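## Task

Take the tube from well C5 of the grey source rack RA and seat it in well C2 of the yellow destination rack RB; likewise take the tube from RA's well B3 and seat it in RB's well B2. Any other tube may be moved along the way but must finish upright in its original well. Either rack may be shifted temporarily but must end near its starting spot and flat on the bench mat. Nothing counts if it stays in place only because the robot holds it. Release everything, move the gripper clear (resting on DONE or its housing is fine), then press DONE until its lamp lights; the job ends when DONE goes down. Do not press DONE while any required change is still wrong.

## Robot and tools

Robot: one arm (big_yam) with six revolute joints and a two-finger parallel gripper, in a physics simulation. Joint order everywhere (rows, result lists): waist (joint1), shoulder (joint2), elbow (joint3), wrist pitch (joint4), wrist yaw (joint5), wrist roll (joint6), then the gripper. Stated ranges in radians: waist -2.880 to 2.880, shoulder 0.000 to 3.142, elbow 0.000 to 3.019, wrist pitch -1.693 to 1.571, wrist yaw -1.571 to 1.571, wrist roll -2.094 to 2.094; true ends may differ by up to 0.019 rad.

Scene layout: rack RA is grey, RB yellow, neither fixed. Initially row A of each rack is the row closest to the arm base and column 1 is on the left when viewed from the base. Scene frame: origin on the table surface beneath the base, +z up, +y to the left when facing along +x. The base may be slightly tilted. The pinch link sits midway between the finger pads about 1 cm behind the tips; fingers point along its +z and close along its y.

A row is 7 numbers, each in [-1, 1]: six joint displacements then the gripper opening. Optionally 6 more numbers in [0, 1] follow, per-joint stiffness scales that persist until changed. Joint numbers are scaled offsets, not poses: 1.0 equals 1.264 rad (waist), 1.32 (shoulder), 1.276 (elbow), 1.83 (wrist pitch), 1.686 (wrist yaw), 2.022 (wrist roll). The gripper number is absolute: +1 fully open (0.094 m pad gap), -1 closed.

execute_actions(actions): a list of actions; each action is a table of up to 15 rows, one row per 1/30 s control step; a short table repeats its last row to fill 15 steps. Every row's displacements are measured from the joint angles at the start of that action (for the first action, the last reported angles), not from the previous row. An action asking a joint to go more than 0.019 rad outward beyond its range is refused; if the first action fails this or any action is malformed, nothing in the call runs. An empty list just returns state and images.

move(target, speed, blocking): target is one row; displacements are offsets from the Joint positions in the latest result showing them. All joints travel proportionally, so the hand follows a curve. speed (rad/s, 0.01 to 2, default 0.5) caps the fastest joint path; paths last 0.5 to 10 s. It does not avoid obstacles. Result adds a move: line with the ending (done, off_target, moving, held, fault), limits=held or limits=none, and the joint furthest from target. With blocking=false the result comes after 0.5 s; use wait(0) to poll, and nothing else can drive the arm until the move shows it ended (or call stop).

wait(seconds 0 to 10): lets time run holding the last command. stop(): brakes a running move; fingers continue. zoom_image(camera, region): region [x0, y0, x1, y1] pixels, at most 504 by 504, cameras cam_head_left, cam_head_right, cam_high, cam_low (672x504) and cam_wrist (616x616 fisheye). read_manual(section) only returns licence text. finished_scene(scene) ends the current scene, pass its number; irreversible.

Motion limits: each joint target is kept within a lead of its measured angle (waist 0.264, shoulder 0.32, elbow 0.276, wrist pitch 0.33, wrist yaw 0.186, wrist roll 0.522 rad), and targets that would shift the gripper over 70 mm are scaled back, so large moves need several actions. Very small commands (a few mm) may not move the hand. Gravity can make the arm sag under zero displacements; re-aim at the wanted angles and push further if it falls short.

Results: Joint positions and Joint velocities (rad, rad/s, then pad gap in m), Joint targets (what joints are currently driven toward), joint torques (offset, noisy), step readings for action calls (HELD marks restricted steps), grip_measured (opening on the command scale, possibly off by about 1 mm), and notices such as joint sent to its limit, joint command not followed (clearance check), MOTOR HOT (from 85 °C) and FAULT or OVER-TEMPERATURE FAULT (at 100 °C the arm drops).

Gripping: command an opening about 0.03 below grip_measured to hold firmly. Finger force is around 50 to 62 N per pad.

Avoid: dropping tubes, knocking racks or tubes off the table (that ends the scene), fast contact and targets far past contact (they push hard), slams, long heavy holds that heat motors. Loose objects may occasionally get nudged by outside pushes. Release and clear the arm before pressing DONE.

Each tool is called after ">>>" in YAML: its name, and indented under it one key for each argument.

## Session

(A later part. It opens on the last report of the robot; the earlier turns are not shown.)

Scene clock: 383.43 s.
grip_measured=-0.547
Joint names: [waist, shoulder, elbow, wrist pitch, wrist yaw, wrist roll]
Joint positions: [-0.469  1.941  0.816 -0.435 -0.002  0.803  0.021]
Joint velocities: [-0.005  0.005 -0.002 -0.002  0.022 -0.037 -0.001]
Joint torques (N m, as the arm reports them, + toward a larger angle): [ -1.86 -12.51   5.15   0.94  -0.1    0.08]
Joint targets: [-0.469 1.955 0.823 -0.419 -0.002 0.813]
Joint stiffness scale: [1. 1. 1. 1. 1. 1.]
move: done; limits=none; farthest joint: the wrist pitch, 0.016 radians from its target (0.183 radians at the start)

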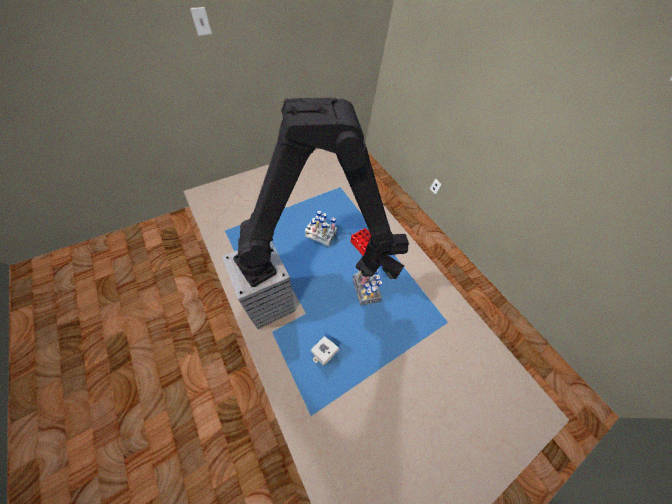

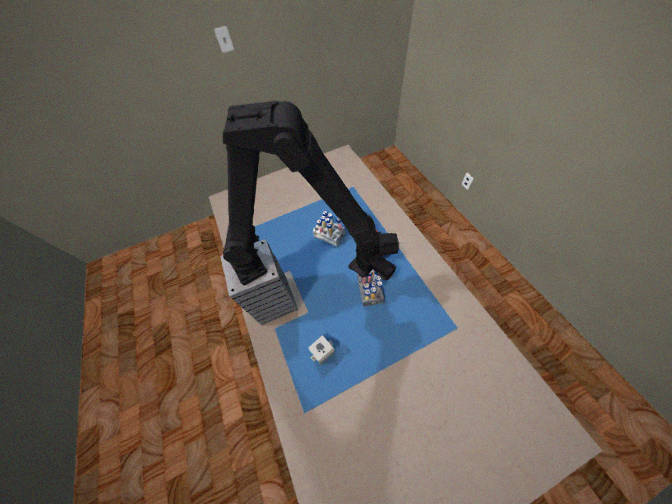

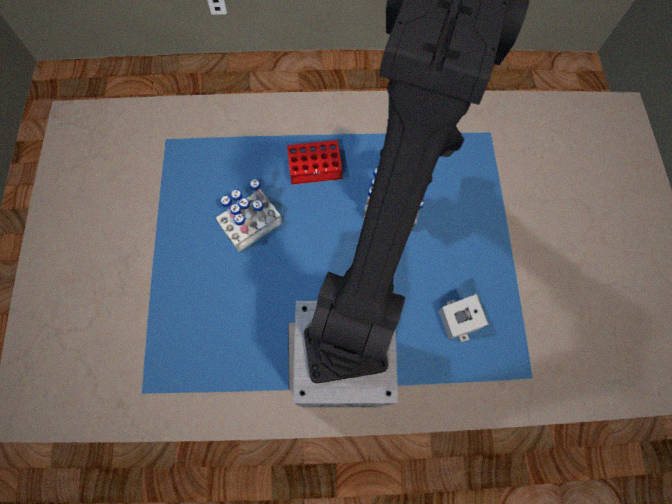

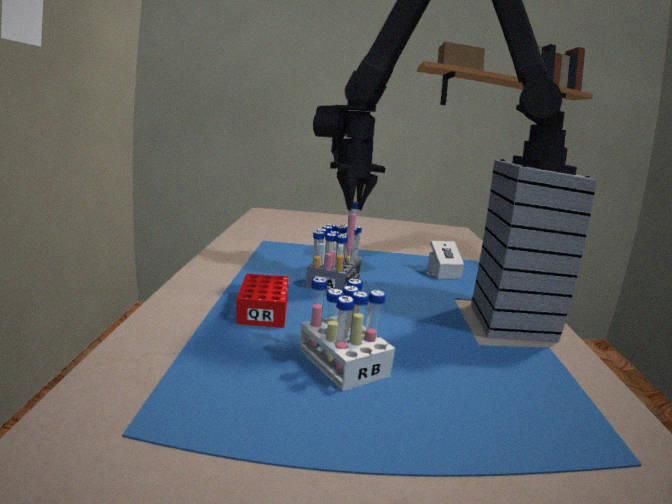

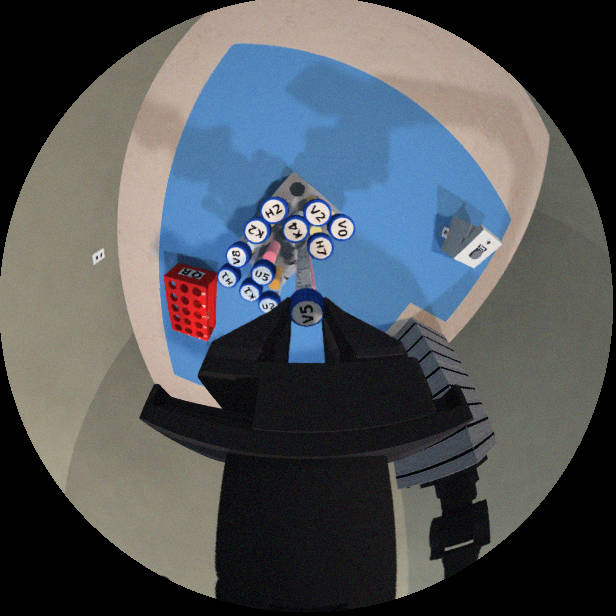

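>>> move:
  target: [0,0.148,0.042,0.092,0,0.005,-0.58]
  speed: 0.08

Scene clock: 390.47 s.
grip_measured=-0.547
Joint names: [waist, shoulder, elbow, wrist pitch, wrist yaw, wrist roll]
Joint positions: [-0.469  2.12   0.848 -0.284 -0.004  0.803  0.021]
Joint velocities: [-0.005 -0.015 -0.002  0.007  0.037 -0.051  0.001]
Joint torques (N m, as the arm reports them, + toward a larger angle): [ -1.81 -12.58   4.88   1.03   0.01   0.07]
Joint targets: [-0.469 2.137 0.870 -0.267 -0.003 0.813]
Joint stiffness scale: [1. 1. 1. 1. 1. 1.]
move: off_target; limits=none; farthest joint: the elbow, 0.022 radians from its target (0.053 radians at the start)

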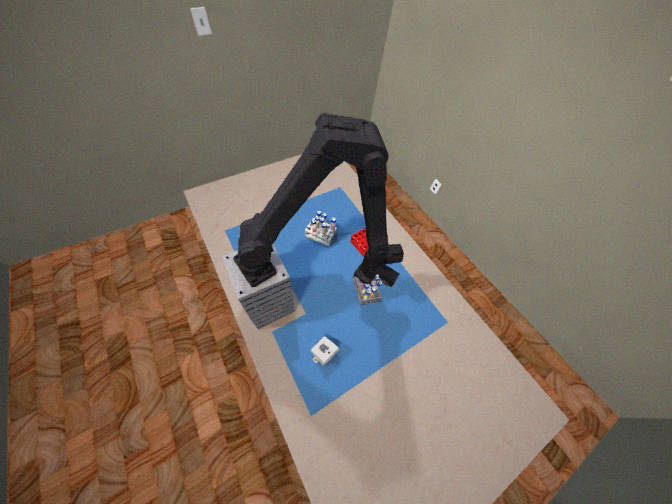

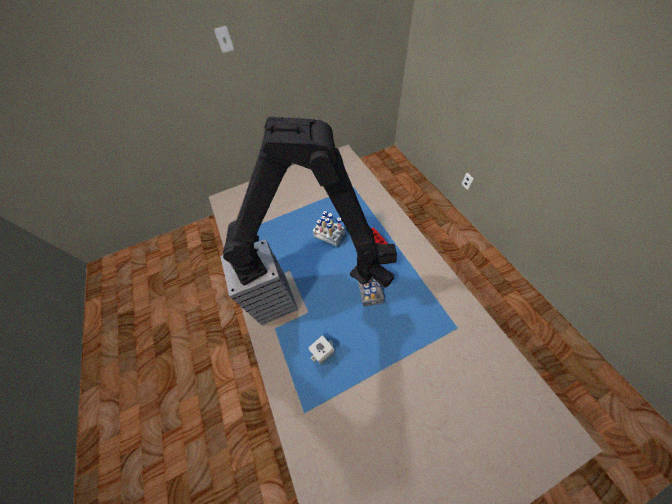

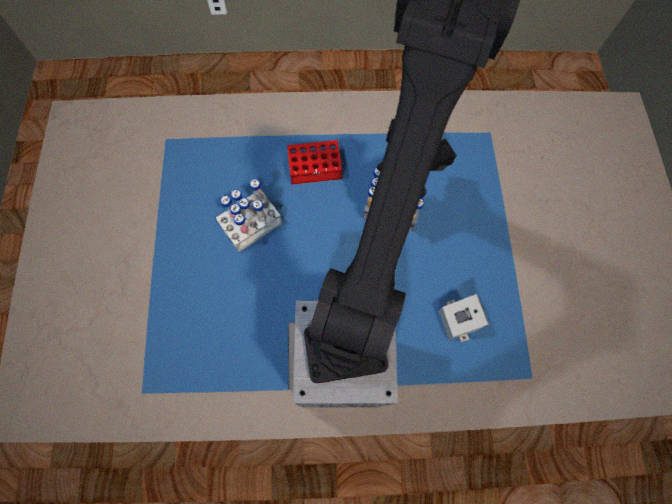

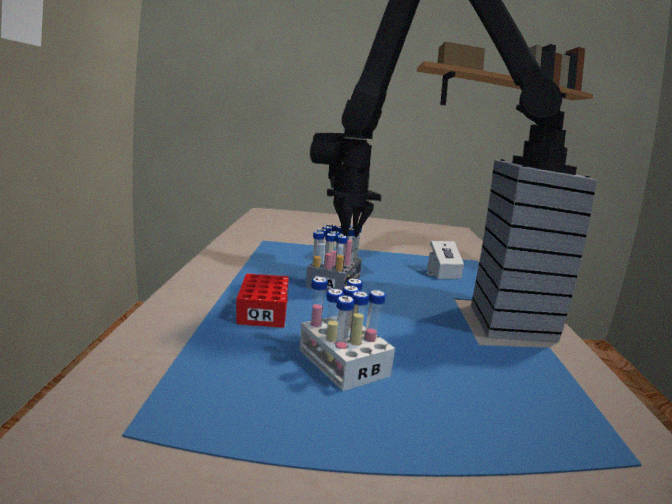

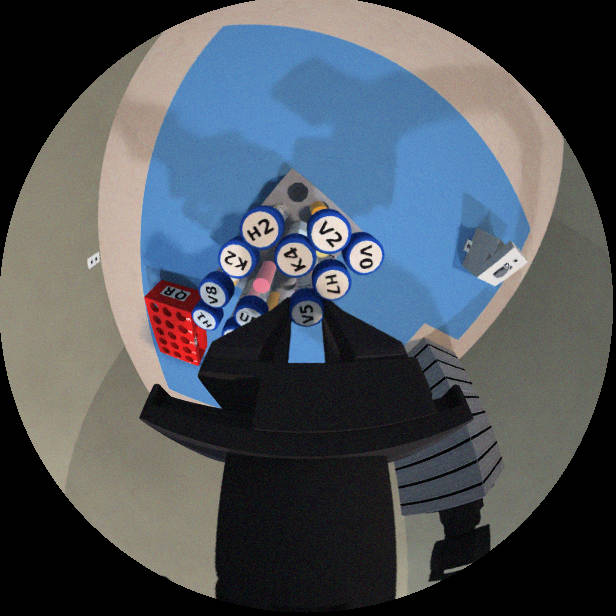

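>>> move:
  target: [0,0.012,0.005,0.008,0,0.005,-0.4]

>>> move:
  target: [0,-0.08,0.005,-0.06,0,0,-0.4]
  speed: 0.3

>>> move:
  target: [-0.64,0,-0.1,0.1,0,-0.4,-1]
  speed: 0.8

Scene clock: 399.33 s.
grip_measured=-0.401
Joint names: [waist, shoulder, elbow, wrist pitch, wrist yaw, wrist roll]
Joint positions: [-0.469  2.12   0.848 -0.284 -0.004  0.803  0.028]
Joint velocities: [-0.024 -0.015 -0.017 -0.007 -0.007  0.037 -0.   ]
Joint torques (N m, as the arm reports them, + toward a larger angle): [ -2.28 -12.65   3.57   0.79  -0.08   0.07]
Joint targets: [-0.469 2.135 0.854 -0.270 -0.003 0.813]
Joint stiffness scale: [1. 1. 1. 1. 1. 1.]
move: done; limits=none; farthest joint: the shoulder, 0.016 radians from its target (0.016 radians at the start)

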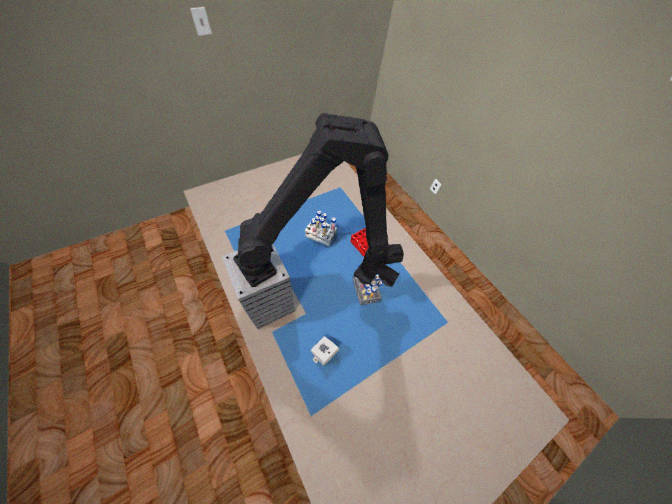

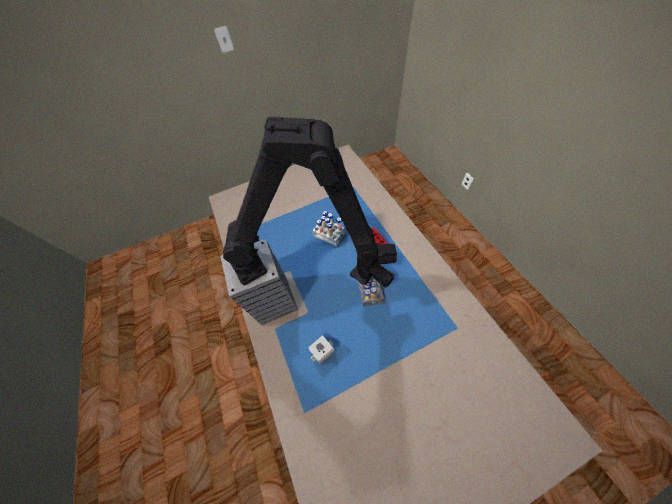

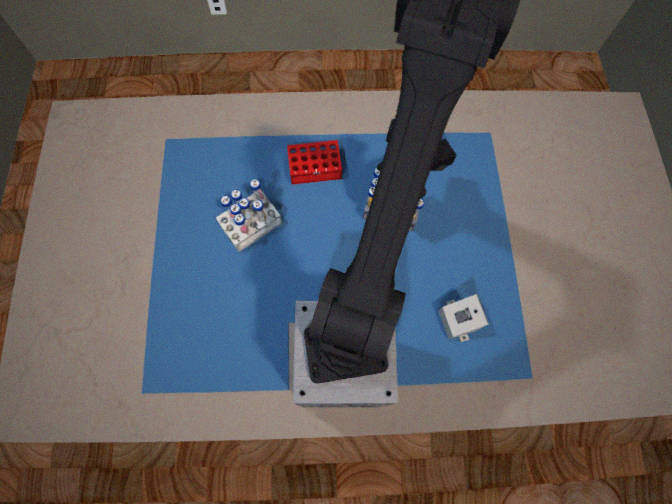

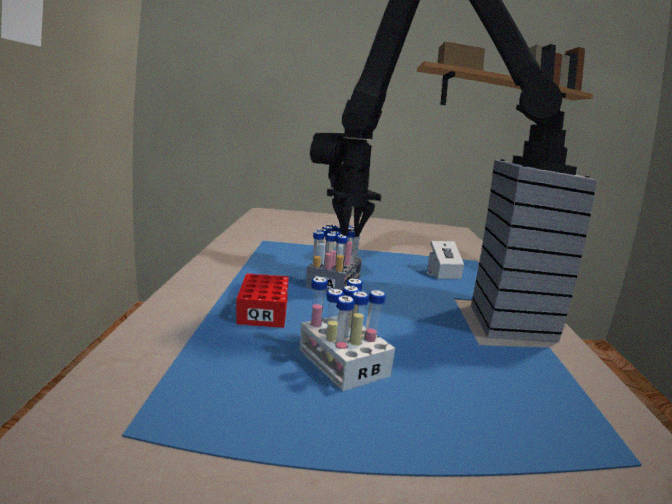

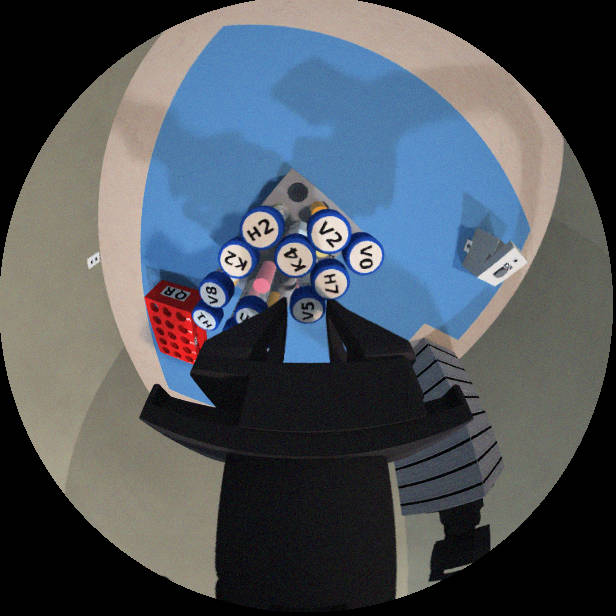

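Scene clock: 400.23 s.
grip_measured=-0.401
Joint names: [waist, shoulder, elbow, wrist pitch, wrist yaw, wrist roll]
Joint positions: [-0.469  2.019  0.848 -0.379 -0.004  0.803  0.028]
Joint velocities: [-0.024 -0.015 -0.002  0.007  0.007  0.066  0.001]
Joint torques (N m, as the arm reports them, + toward a larger angle): [ -2.56 -13.61   4.8   -0.01  -0.01   0.01]
Joint targets: [-0.469 2.014 0.854 -0.394 -0.004 0.803]
Joint stiffness scale: [1. 1. 1. 1. 1. 1.]
move: done; limits=none; farthest joint: the wrist pitch, 0.015 radians from its target (0.110 radians at the start)

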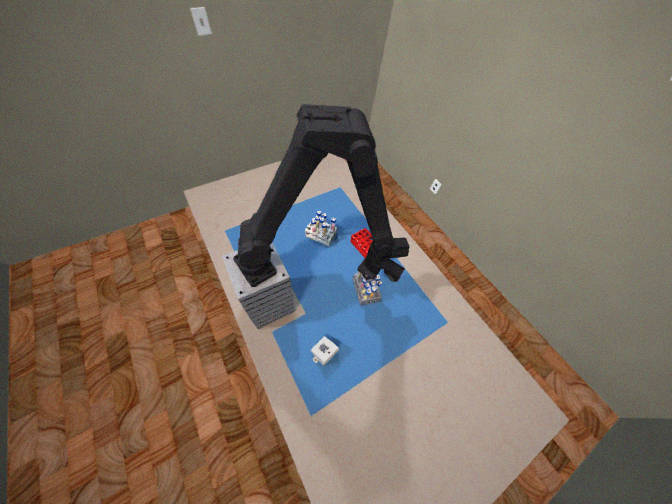

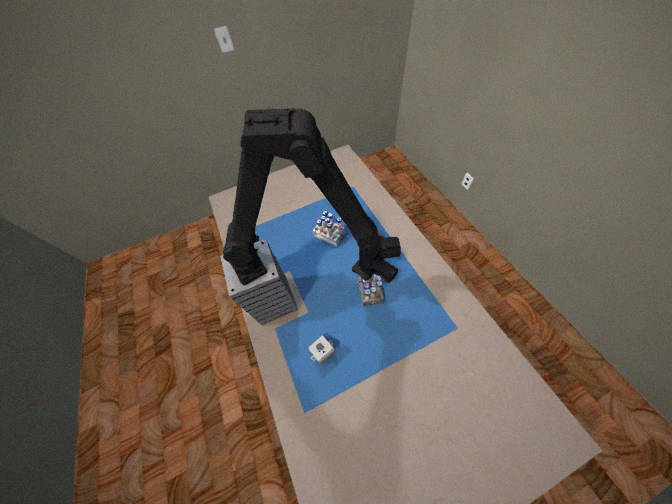

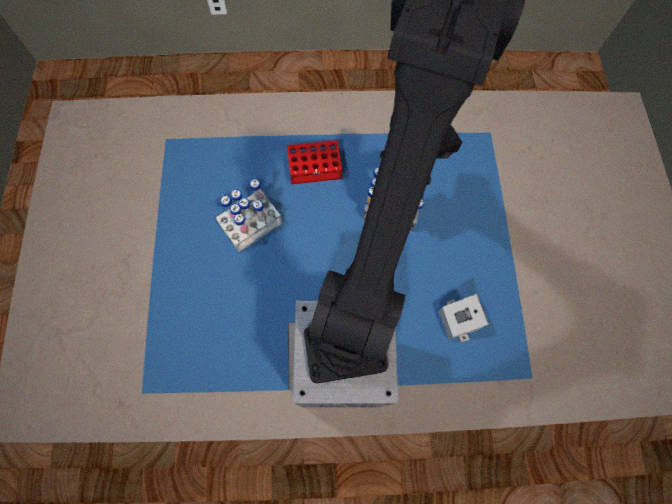

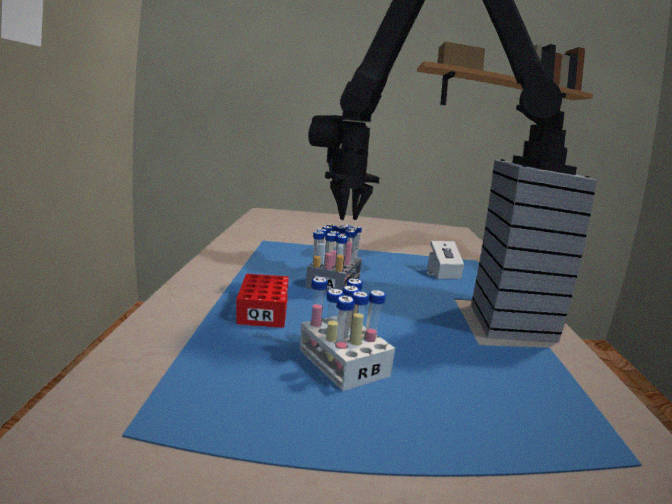

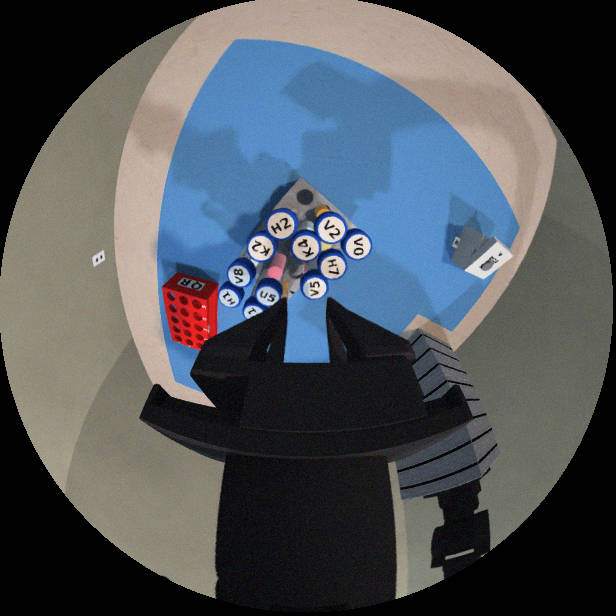

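Scene clock: 402.13 s.
grip_measured=-0.978
Joint names: [waist, shoulder, elbow, wrist pitch, wrist yaw, wrist roll]
Joint positions: [-1.286  2.019  0.724 -0.213 -0.004  0.006  0.001]
Joint velocities: [ 0.005  0.005 -0.002 -0.012  0.007 -0.037 -0.001]
Joint torques (N m, as the arm reports them, + toward a larger angle): [ -1.3  -12.69   2.75   1.17  -0.13  -0.09]
Joint targets: [-1.279 2.019 0.720 -0.196 -0.004 -0.006]
Joint stiffness scale: [1. 1. 1. 1. 1. 1.]
move: done; limits=none; farthest joint: the wrist pitch, 0.017 radians from its target (0.183 radians at the start)

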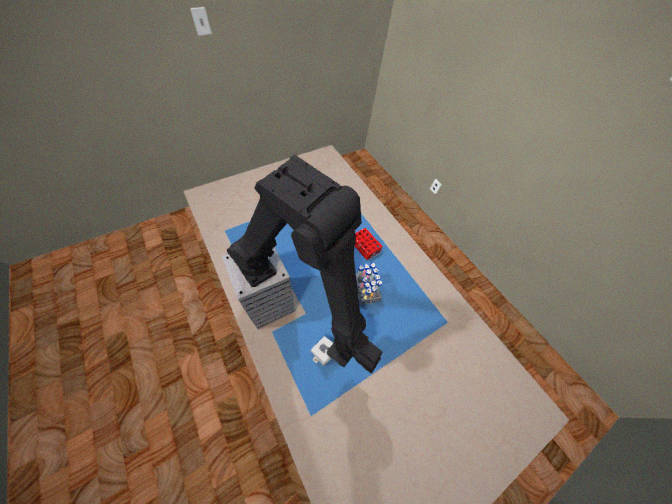

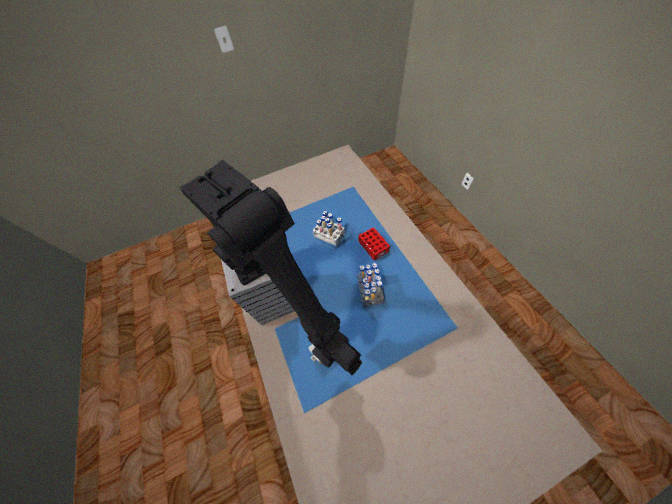

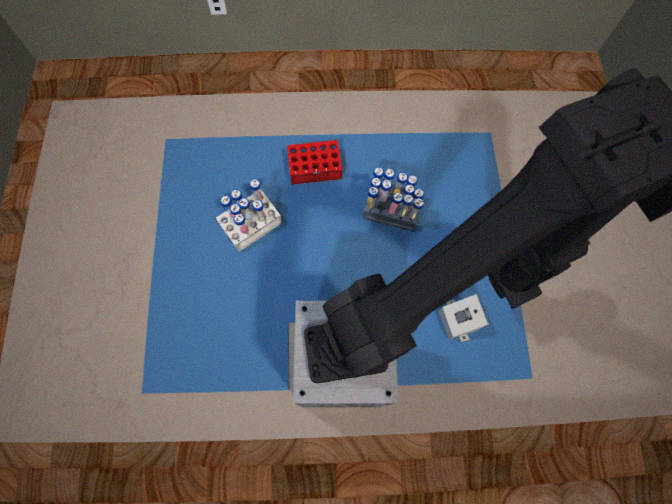

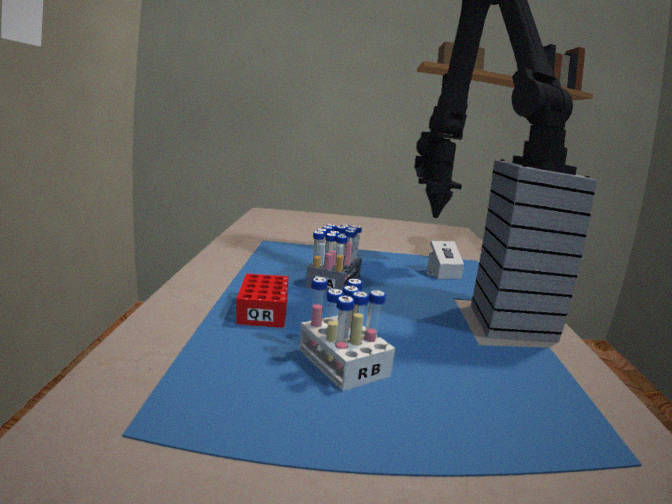

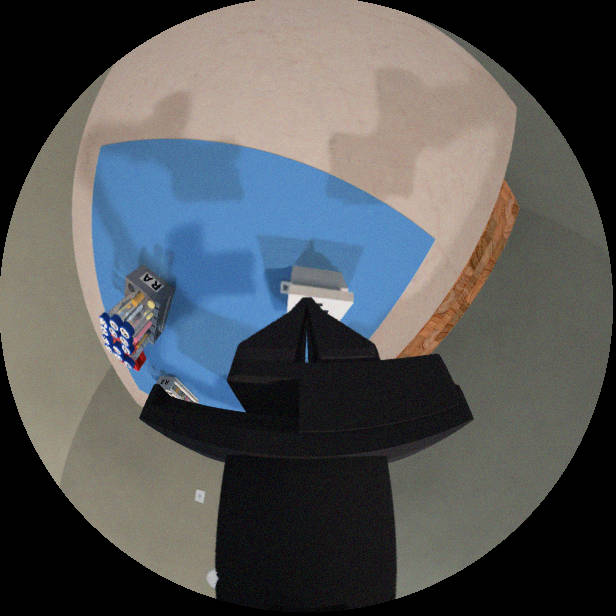

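>>> move:
  target: [-0.035,0.21,-0.22,0.43,0,0,-1]

Scene clock: 419.97 s.
grip_measured=-0.978
Joint names: [waist, shoulder, elbow, wrist pitch, wrist yaw, wrist roll]
Joint positions: [-1.316  2.282  0.453  0.554 -0.004  0.005  0.001]
Joint velocities: [ 0.005  0.015  0.002 -0.007 -0.007 -0.022 -0.001]
Joint torques (N m, as the arm reports them, + toward a larger angle): [-3.02 -9.59 -2.49  1.72 -0.15  0.  ]
Joint targets: [-1.330 2.296 0.443 0.574 -0.004 0.006]
Joint stiffness scale: [1. 1. 1. 1. 1. 1.]
move: done; limits=none; farthest joint: the wrist pitch, 0.020 radians from its target (0.787 radians at the start)

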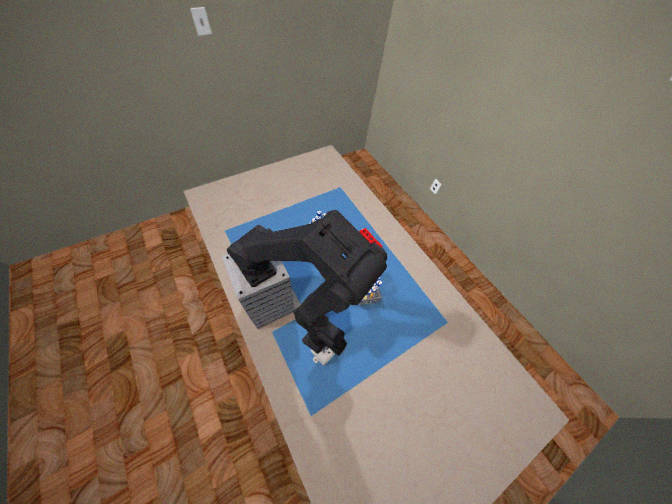

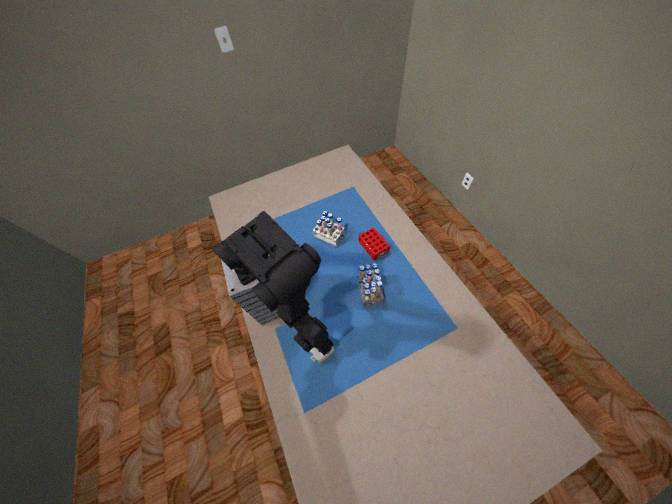

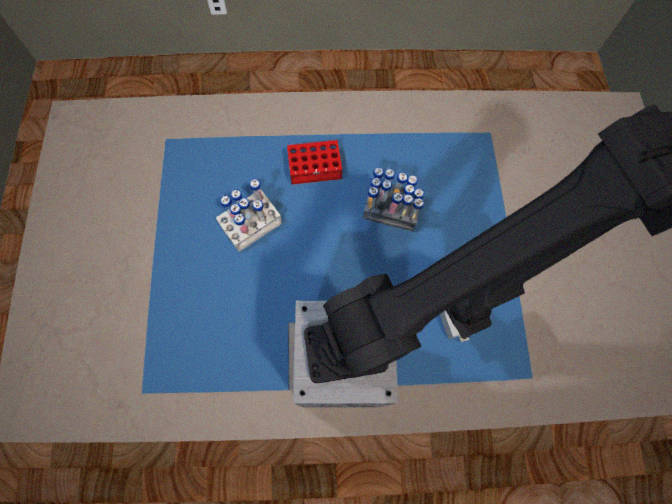

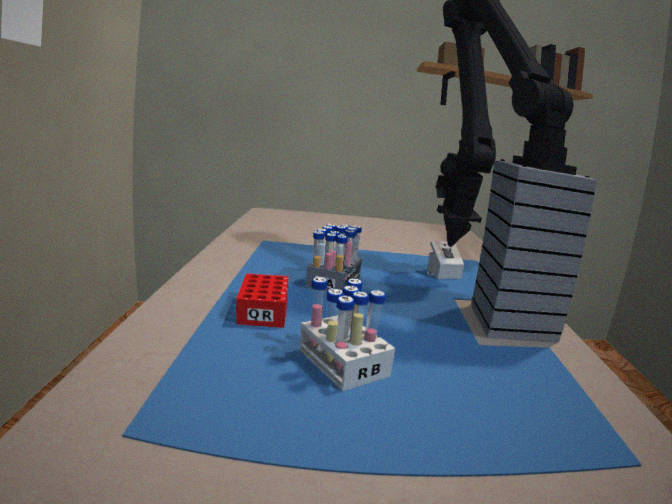

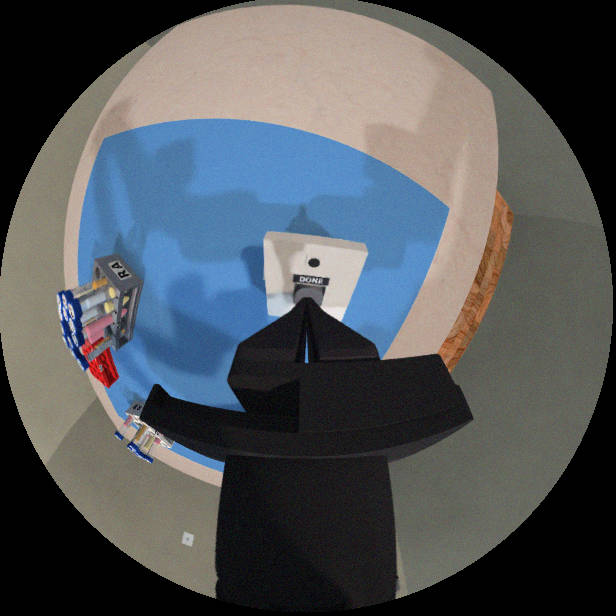

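>>> move:
  target: [0,0.06,0.05,0.015,0,0,-1]
  speed: 0.1

Scene clock: 428.00 s.
grip_measured=-0.978
Joint names: [waist, shoulder, elbow, wrist pitch, wrist yaw, wrist roll]
Joint positions: [-1.316  2.333  0.5    0.56  -0.004  0.005  0.001]
Joint velocities: [ 0.005  0.005  0.002  0.007  0.007 -0.022 -0.001]
Joint torques (N m, as the arm reports them, + toward a larger angle): [-2.45 -8.91 -0.37  1.56 -0.18  0.  ]
Joint targets: [-1.316 2.361 0.516 0.582 -0.004 0.005]
Joint stiffness scale: [1. 1. 1. 1. 1. 1.]
move: off_target; limits=none; farthest joint: the shoulder, 0.028 radians from its target (0.079 radians at the start)

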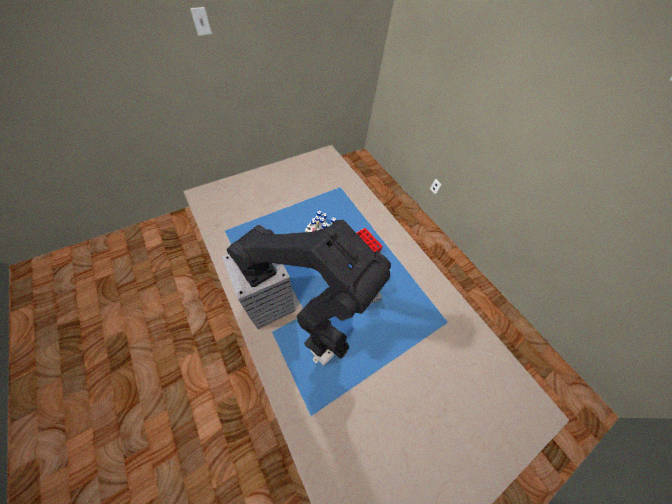

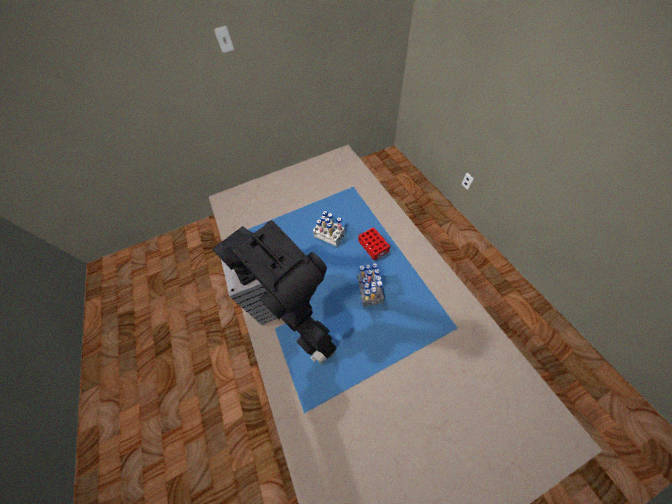

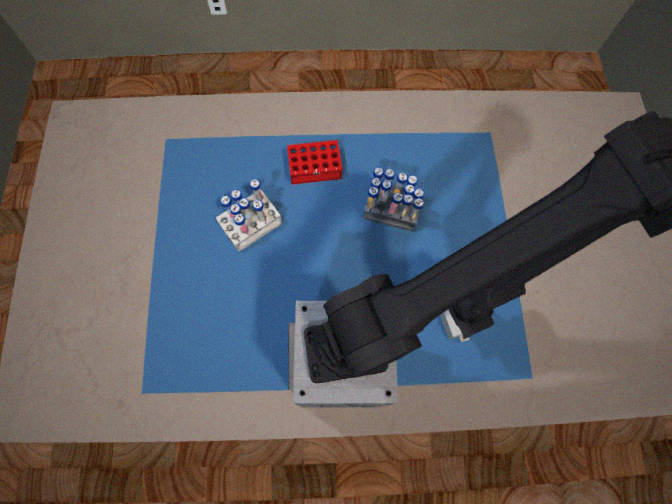

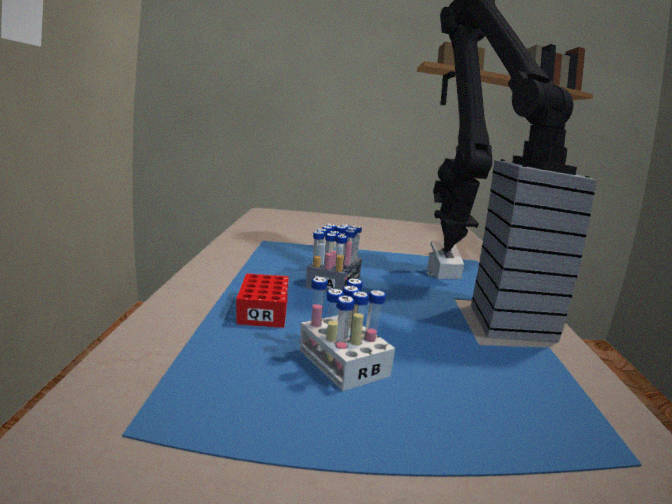

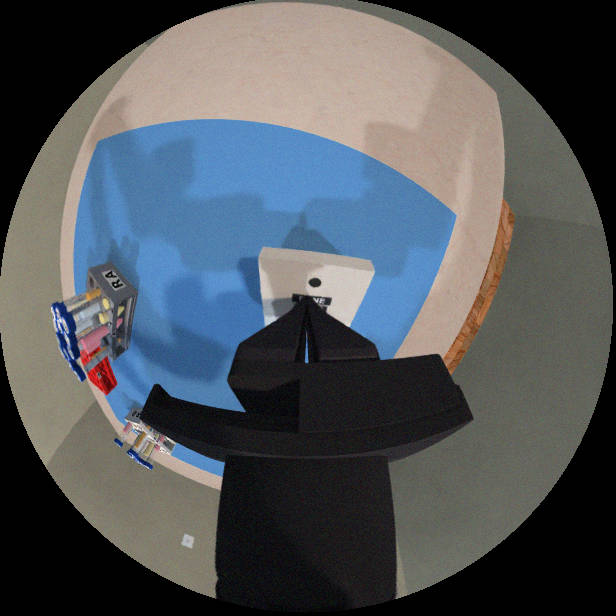

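>>> move:
  target: [0,-0.035,-0.03,-0.055,0,0,-1]
  speed: 0.15

>>> move:
  target: [0,0.05,0.055,0,0,0,-1]
  speed: 0.1

Scene clock: 433.73 s.
grip_measured=-0.978
Joint names: [waist, shoulder, elbow, wrist pitch, wrist yaw, wrist roll]
Joint positions: [-1.316  2.302  0.476  0.475 -0.004  0.005  0.001]
Joint velocities: [-0.015  0.005  0.002 -0.012  0.007 -0.066 -0.001]
Joint torques (N m, as the arm reports them, + toward a larger angle): [ -2.78 -12.15  -2.96   0.28  -0.15  -0.03]
Joint targets: [-1.316 2.287 0.462 0.459 -0.004 0.005]
Joint stiffness scale: [1. 1. 1. 1. 1. 1.]
move: done; limits=none; farthest joint: the shoulder, 0.015 radians from its target (0.046 radians at the start)

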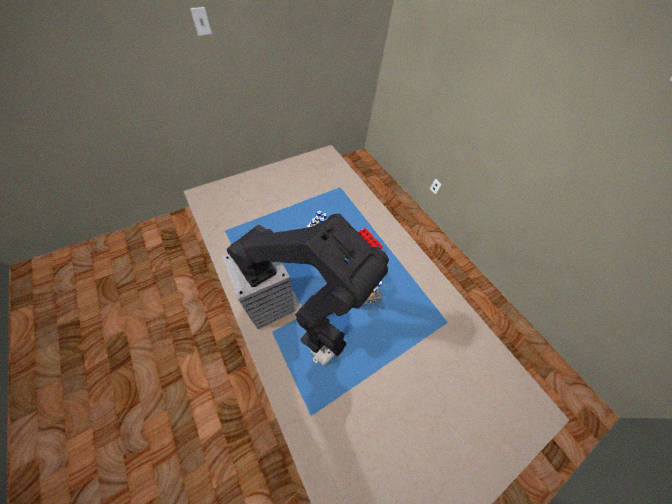

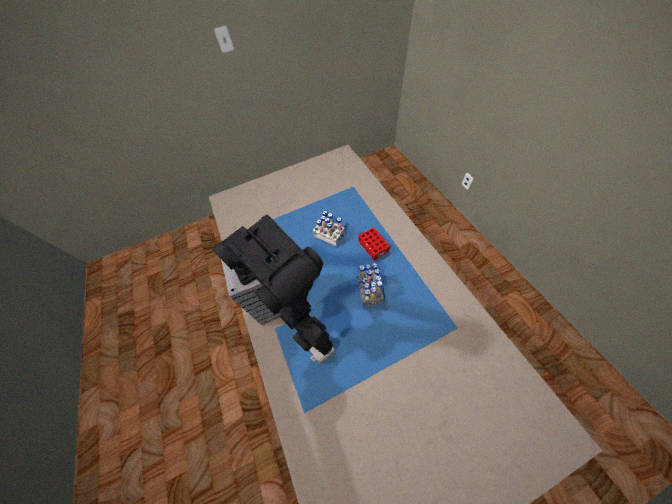

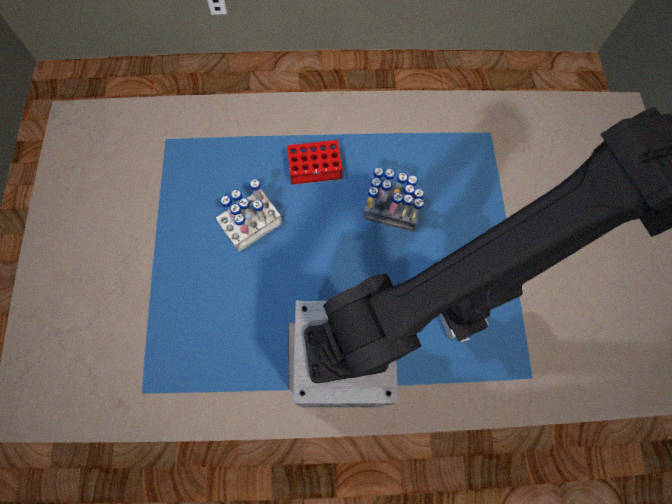

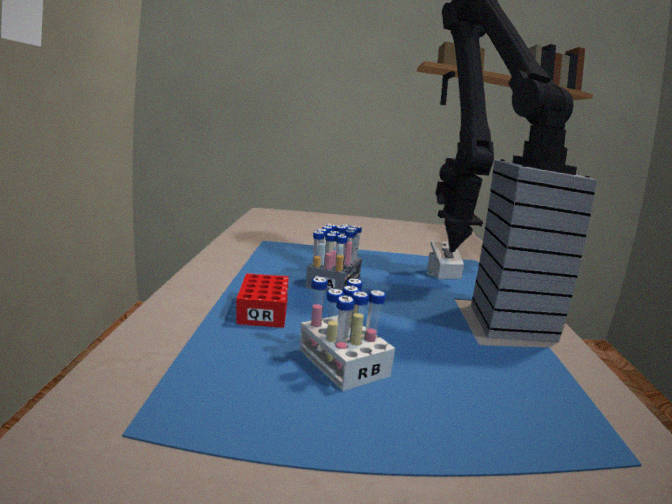

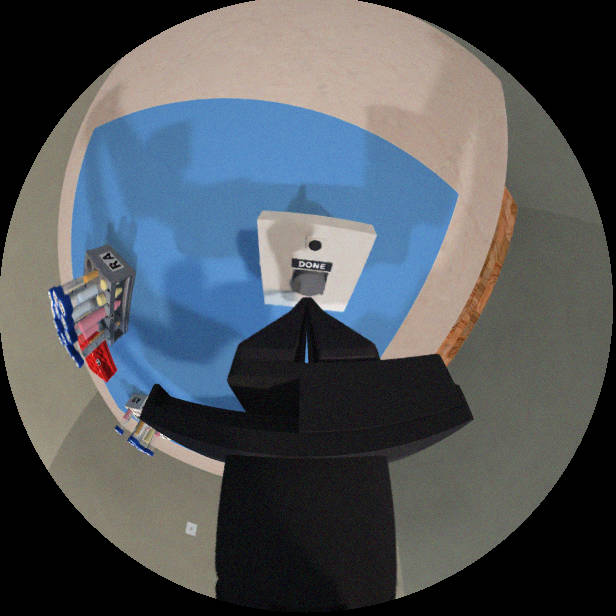

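Scene clock: 434.40 s.
grip_measured=-0.978
Joint names: [waist, shoulder, elbow, wrist pitch, wrist yaw, wrist roll]
Joint positions: [-1.316  2.333  0.521  0.475 -0.003  0.005  0.001]
Joint velocities: [-0.005 -0.005 -0.002 -0.012  0.022 -0.037 -0.001]
Joint torques (N m, as the arm reports them, + toward a larger angle): no reading
Joint stiffness scale: [1. 1. 1. 1. 1. 1.]
move: unfinished (the scene ended)
The task's run has ended: the event that ends the task has happened.

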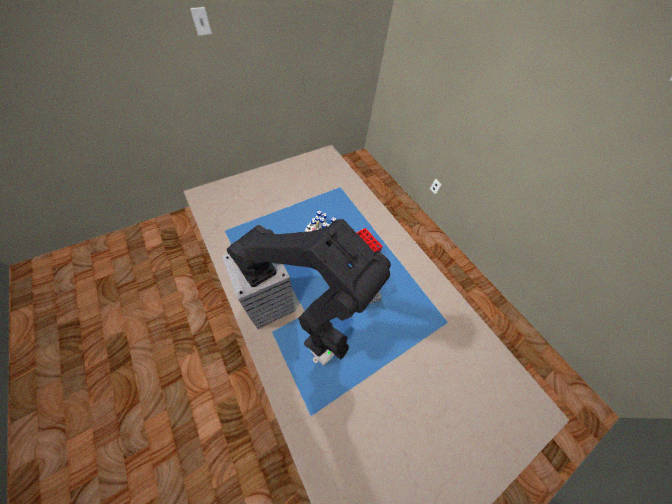

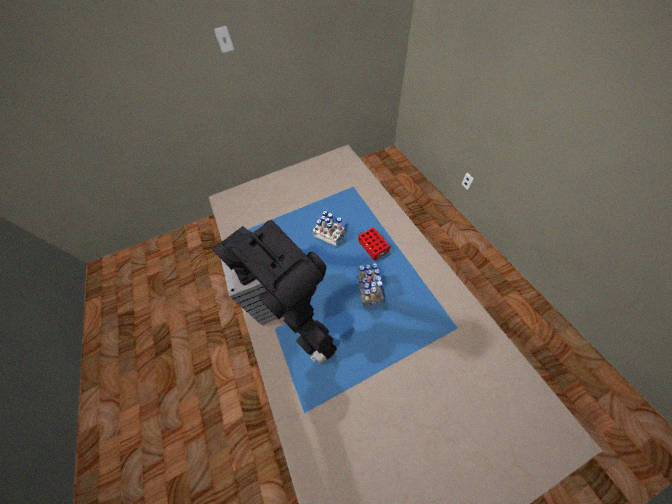

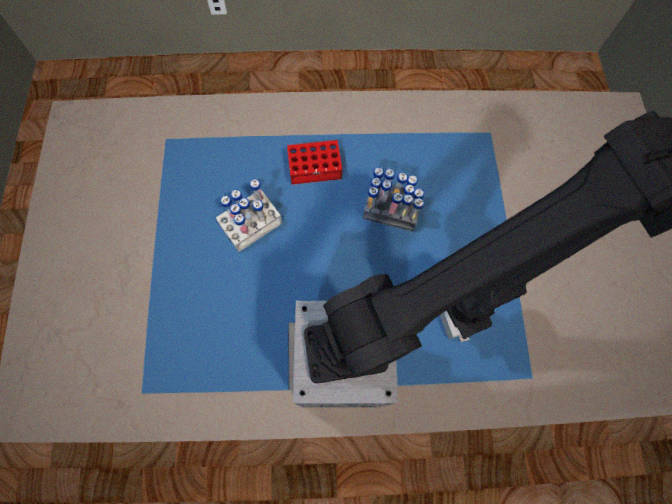

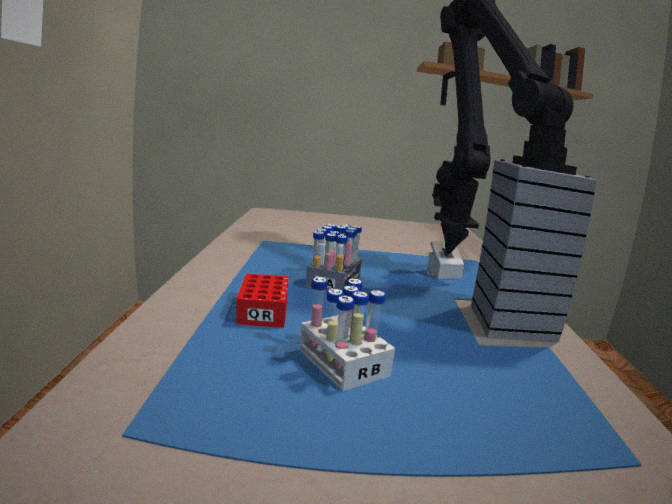

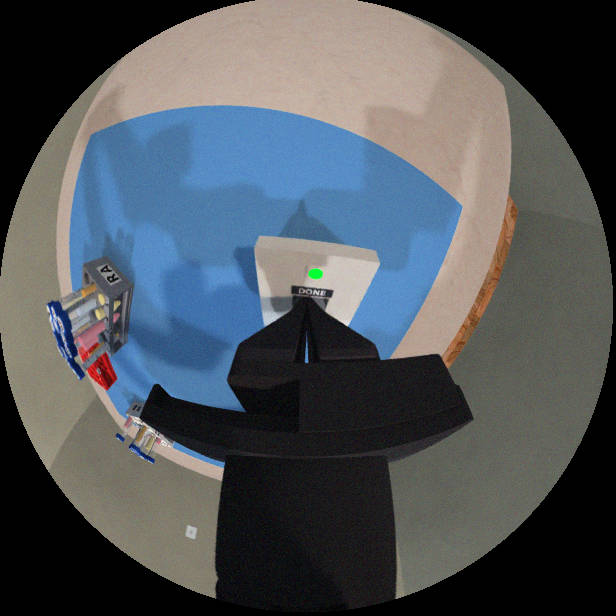

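>>> finished_scene:
  scene: 2

The scene is finished: the task was done.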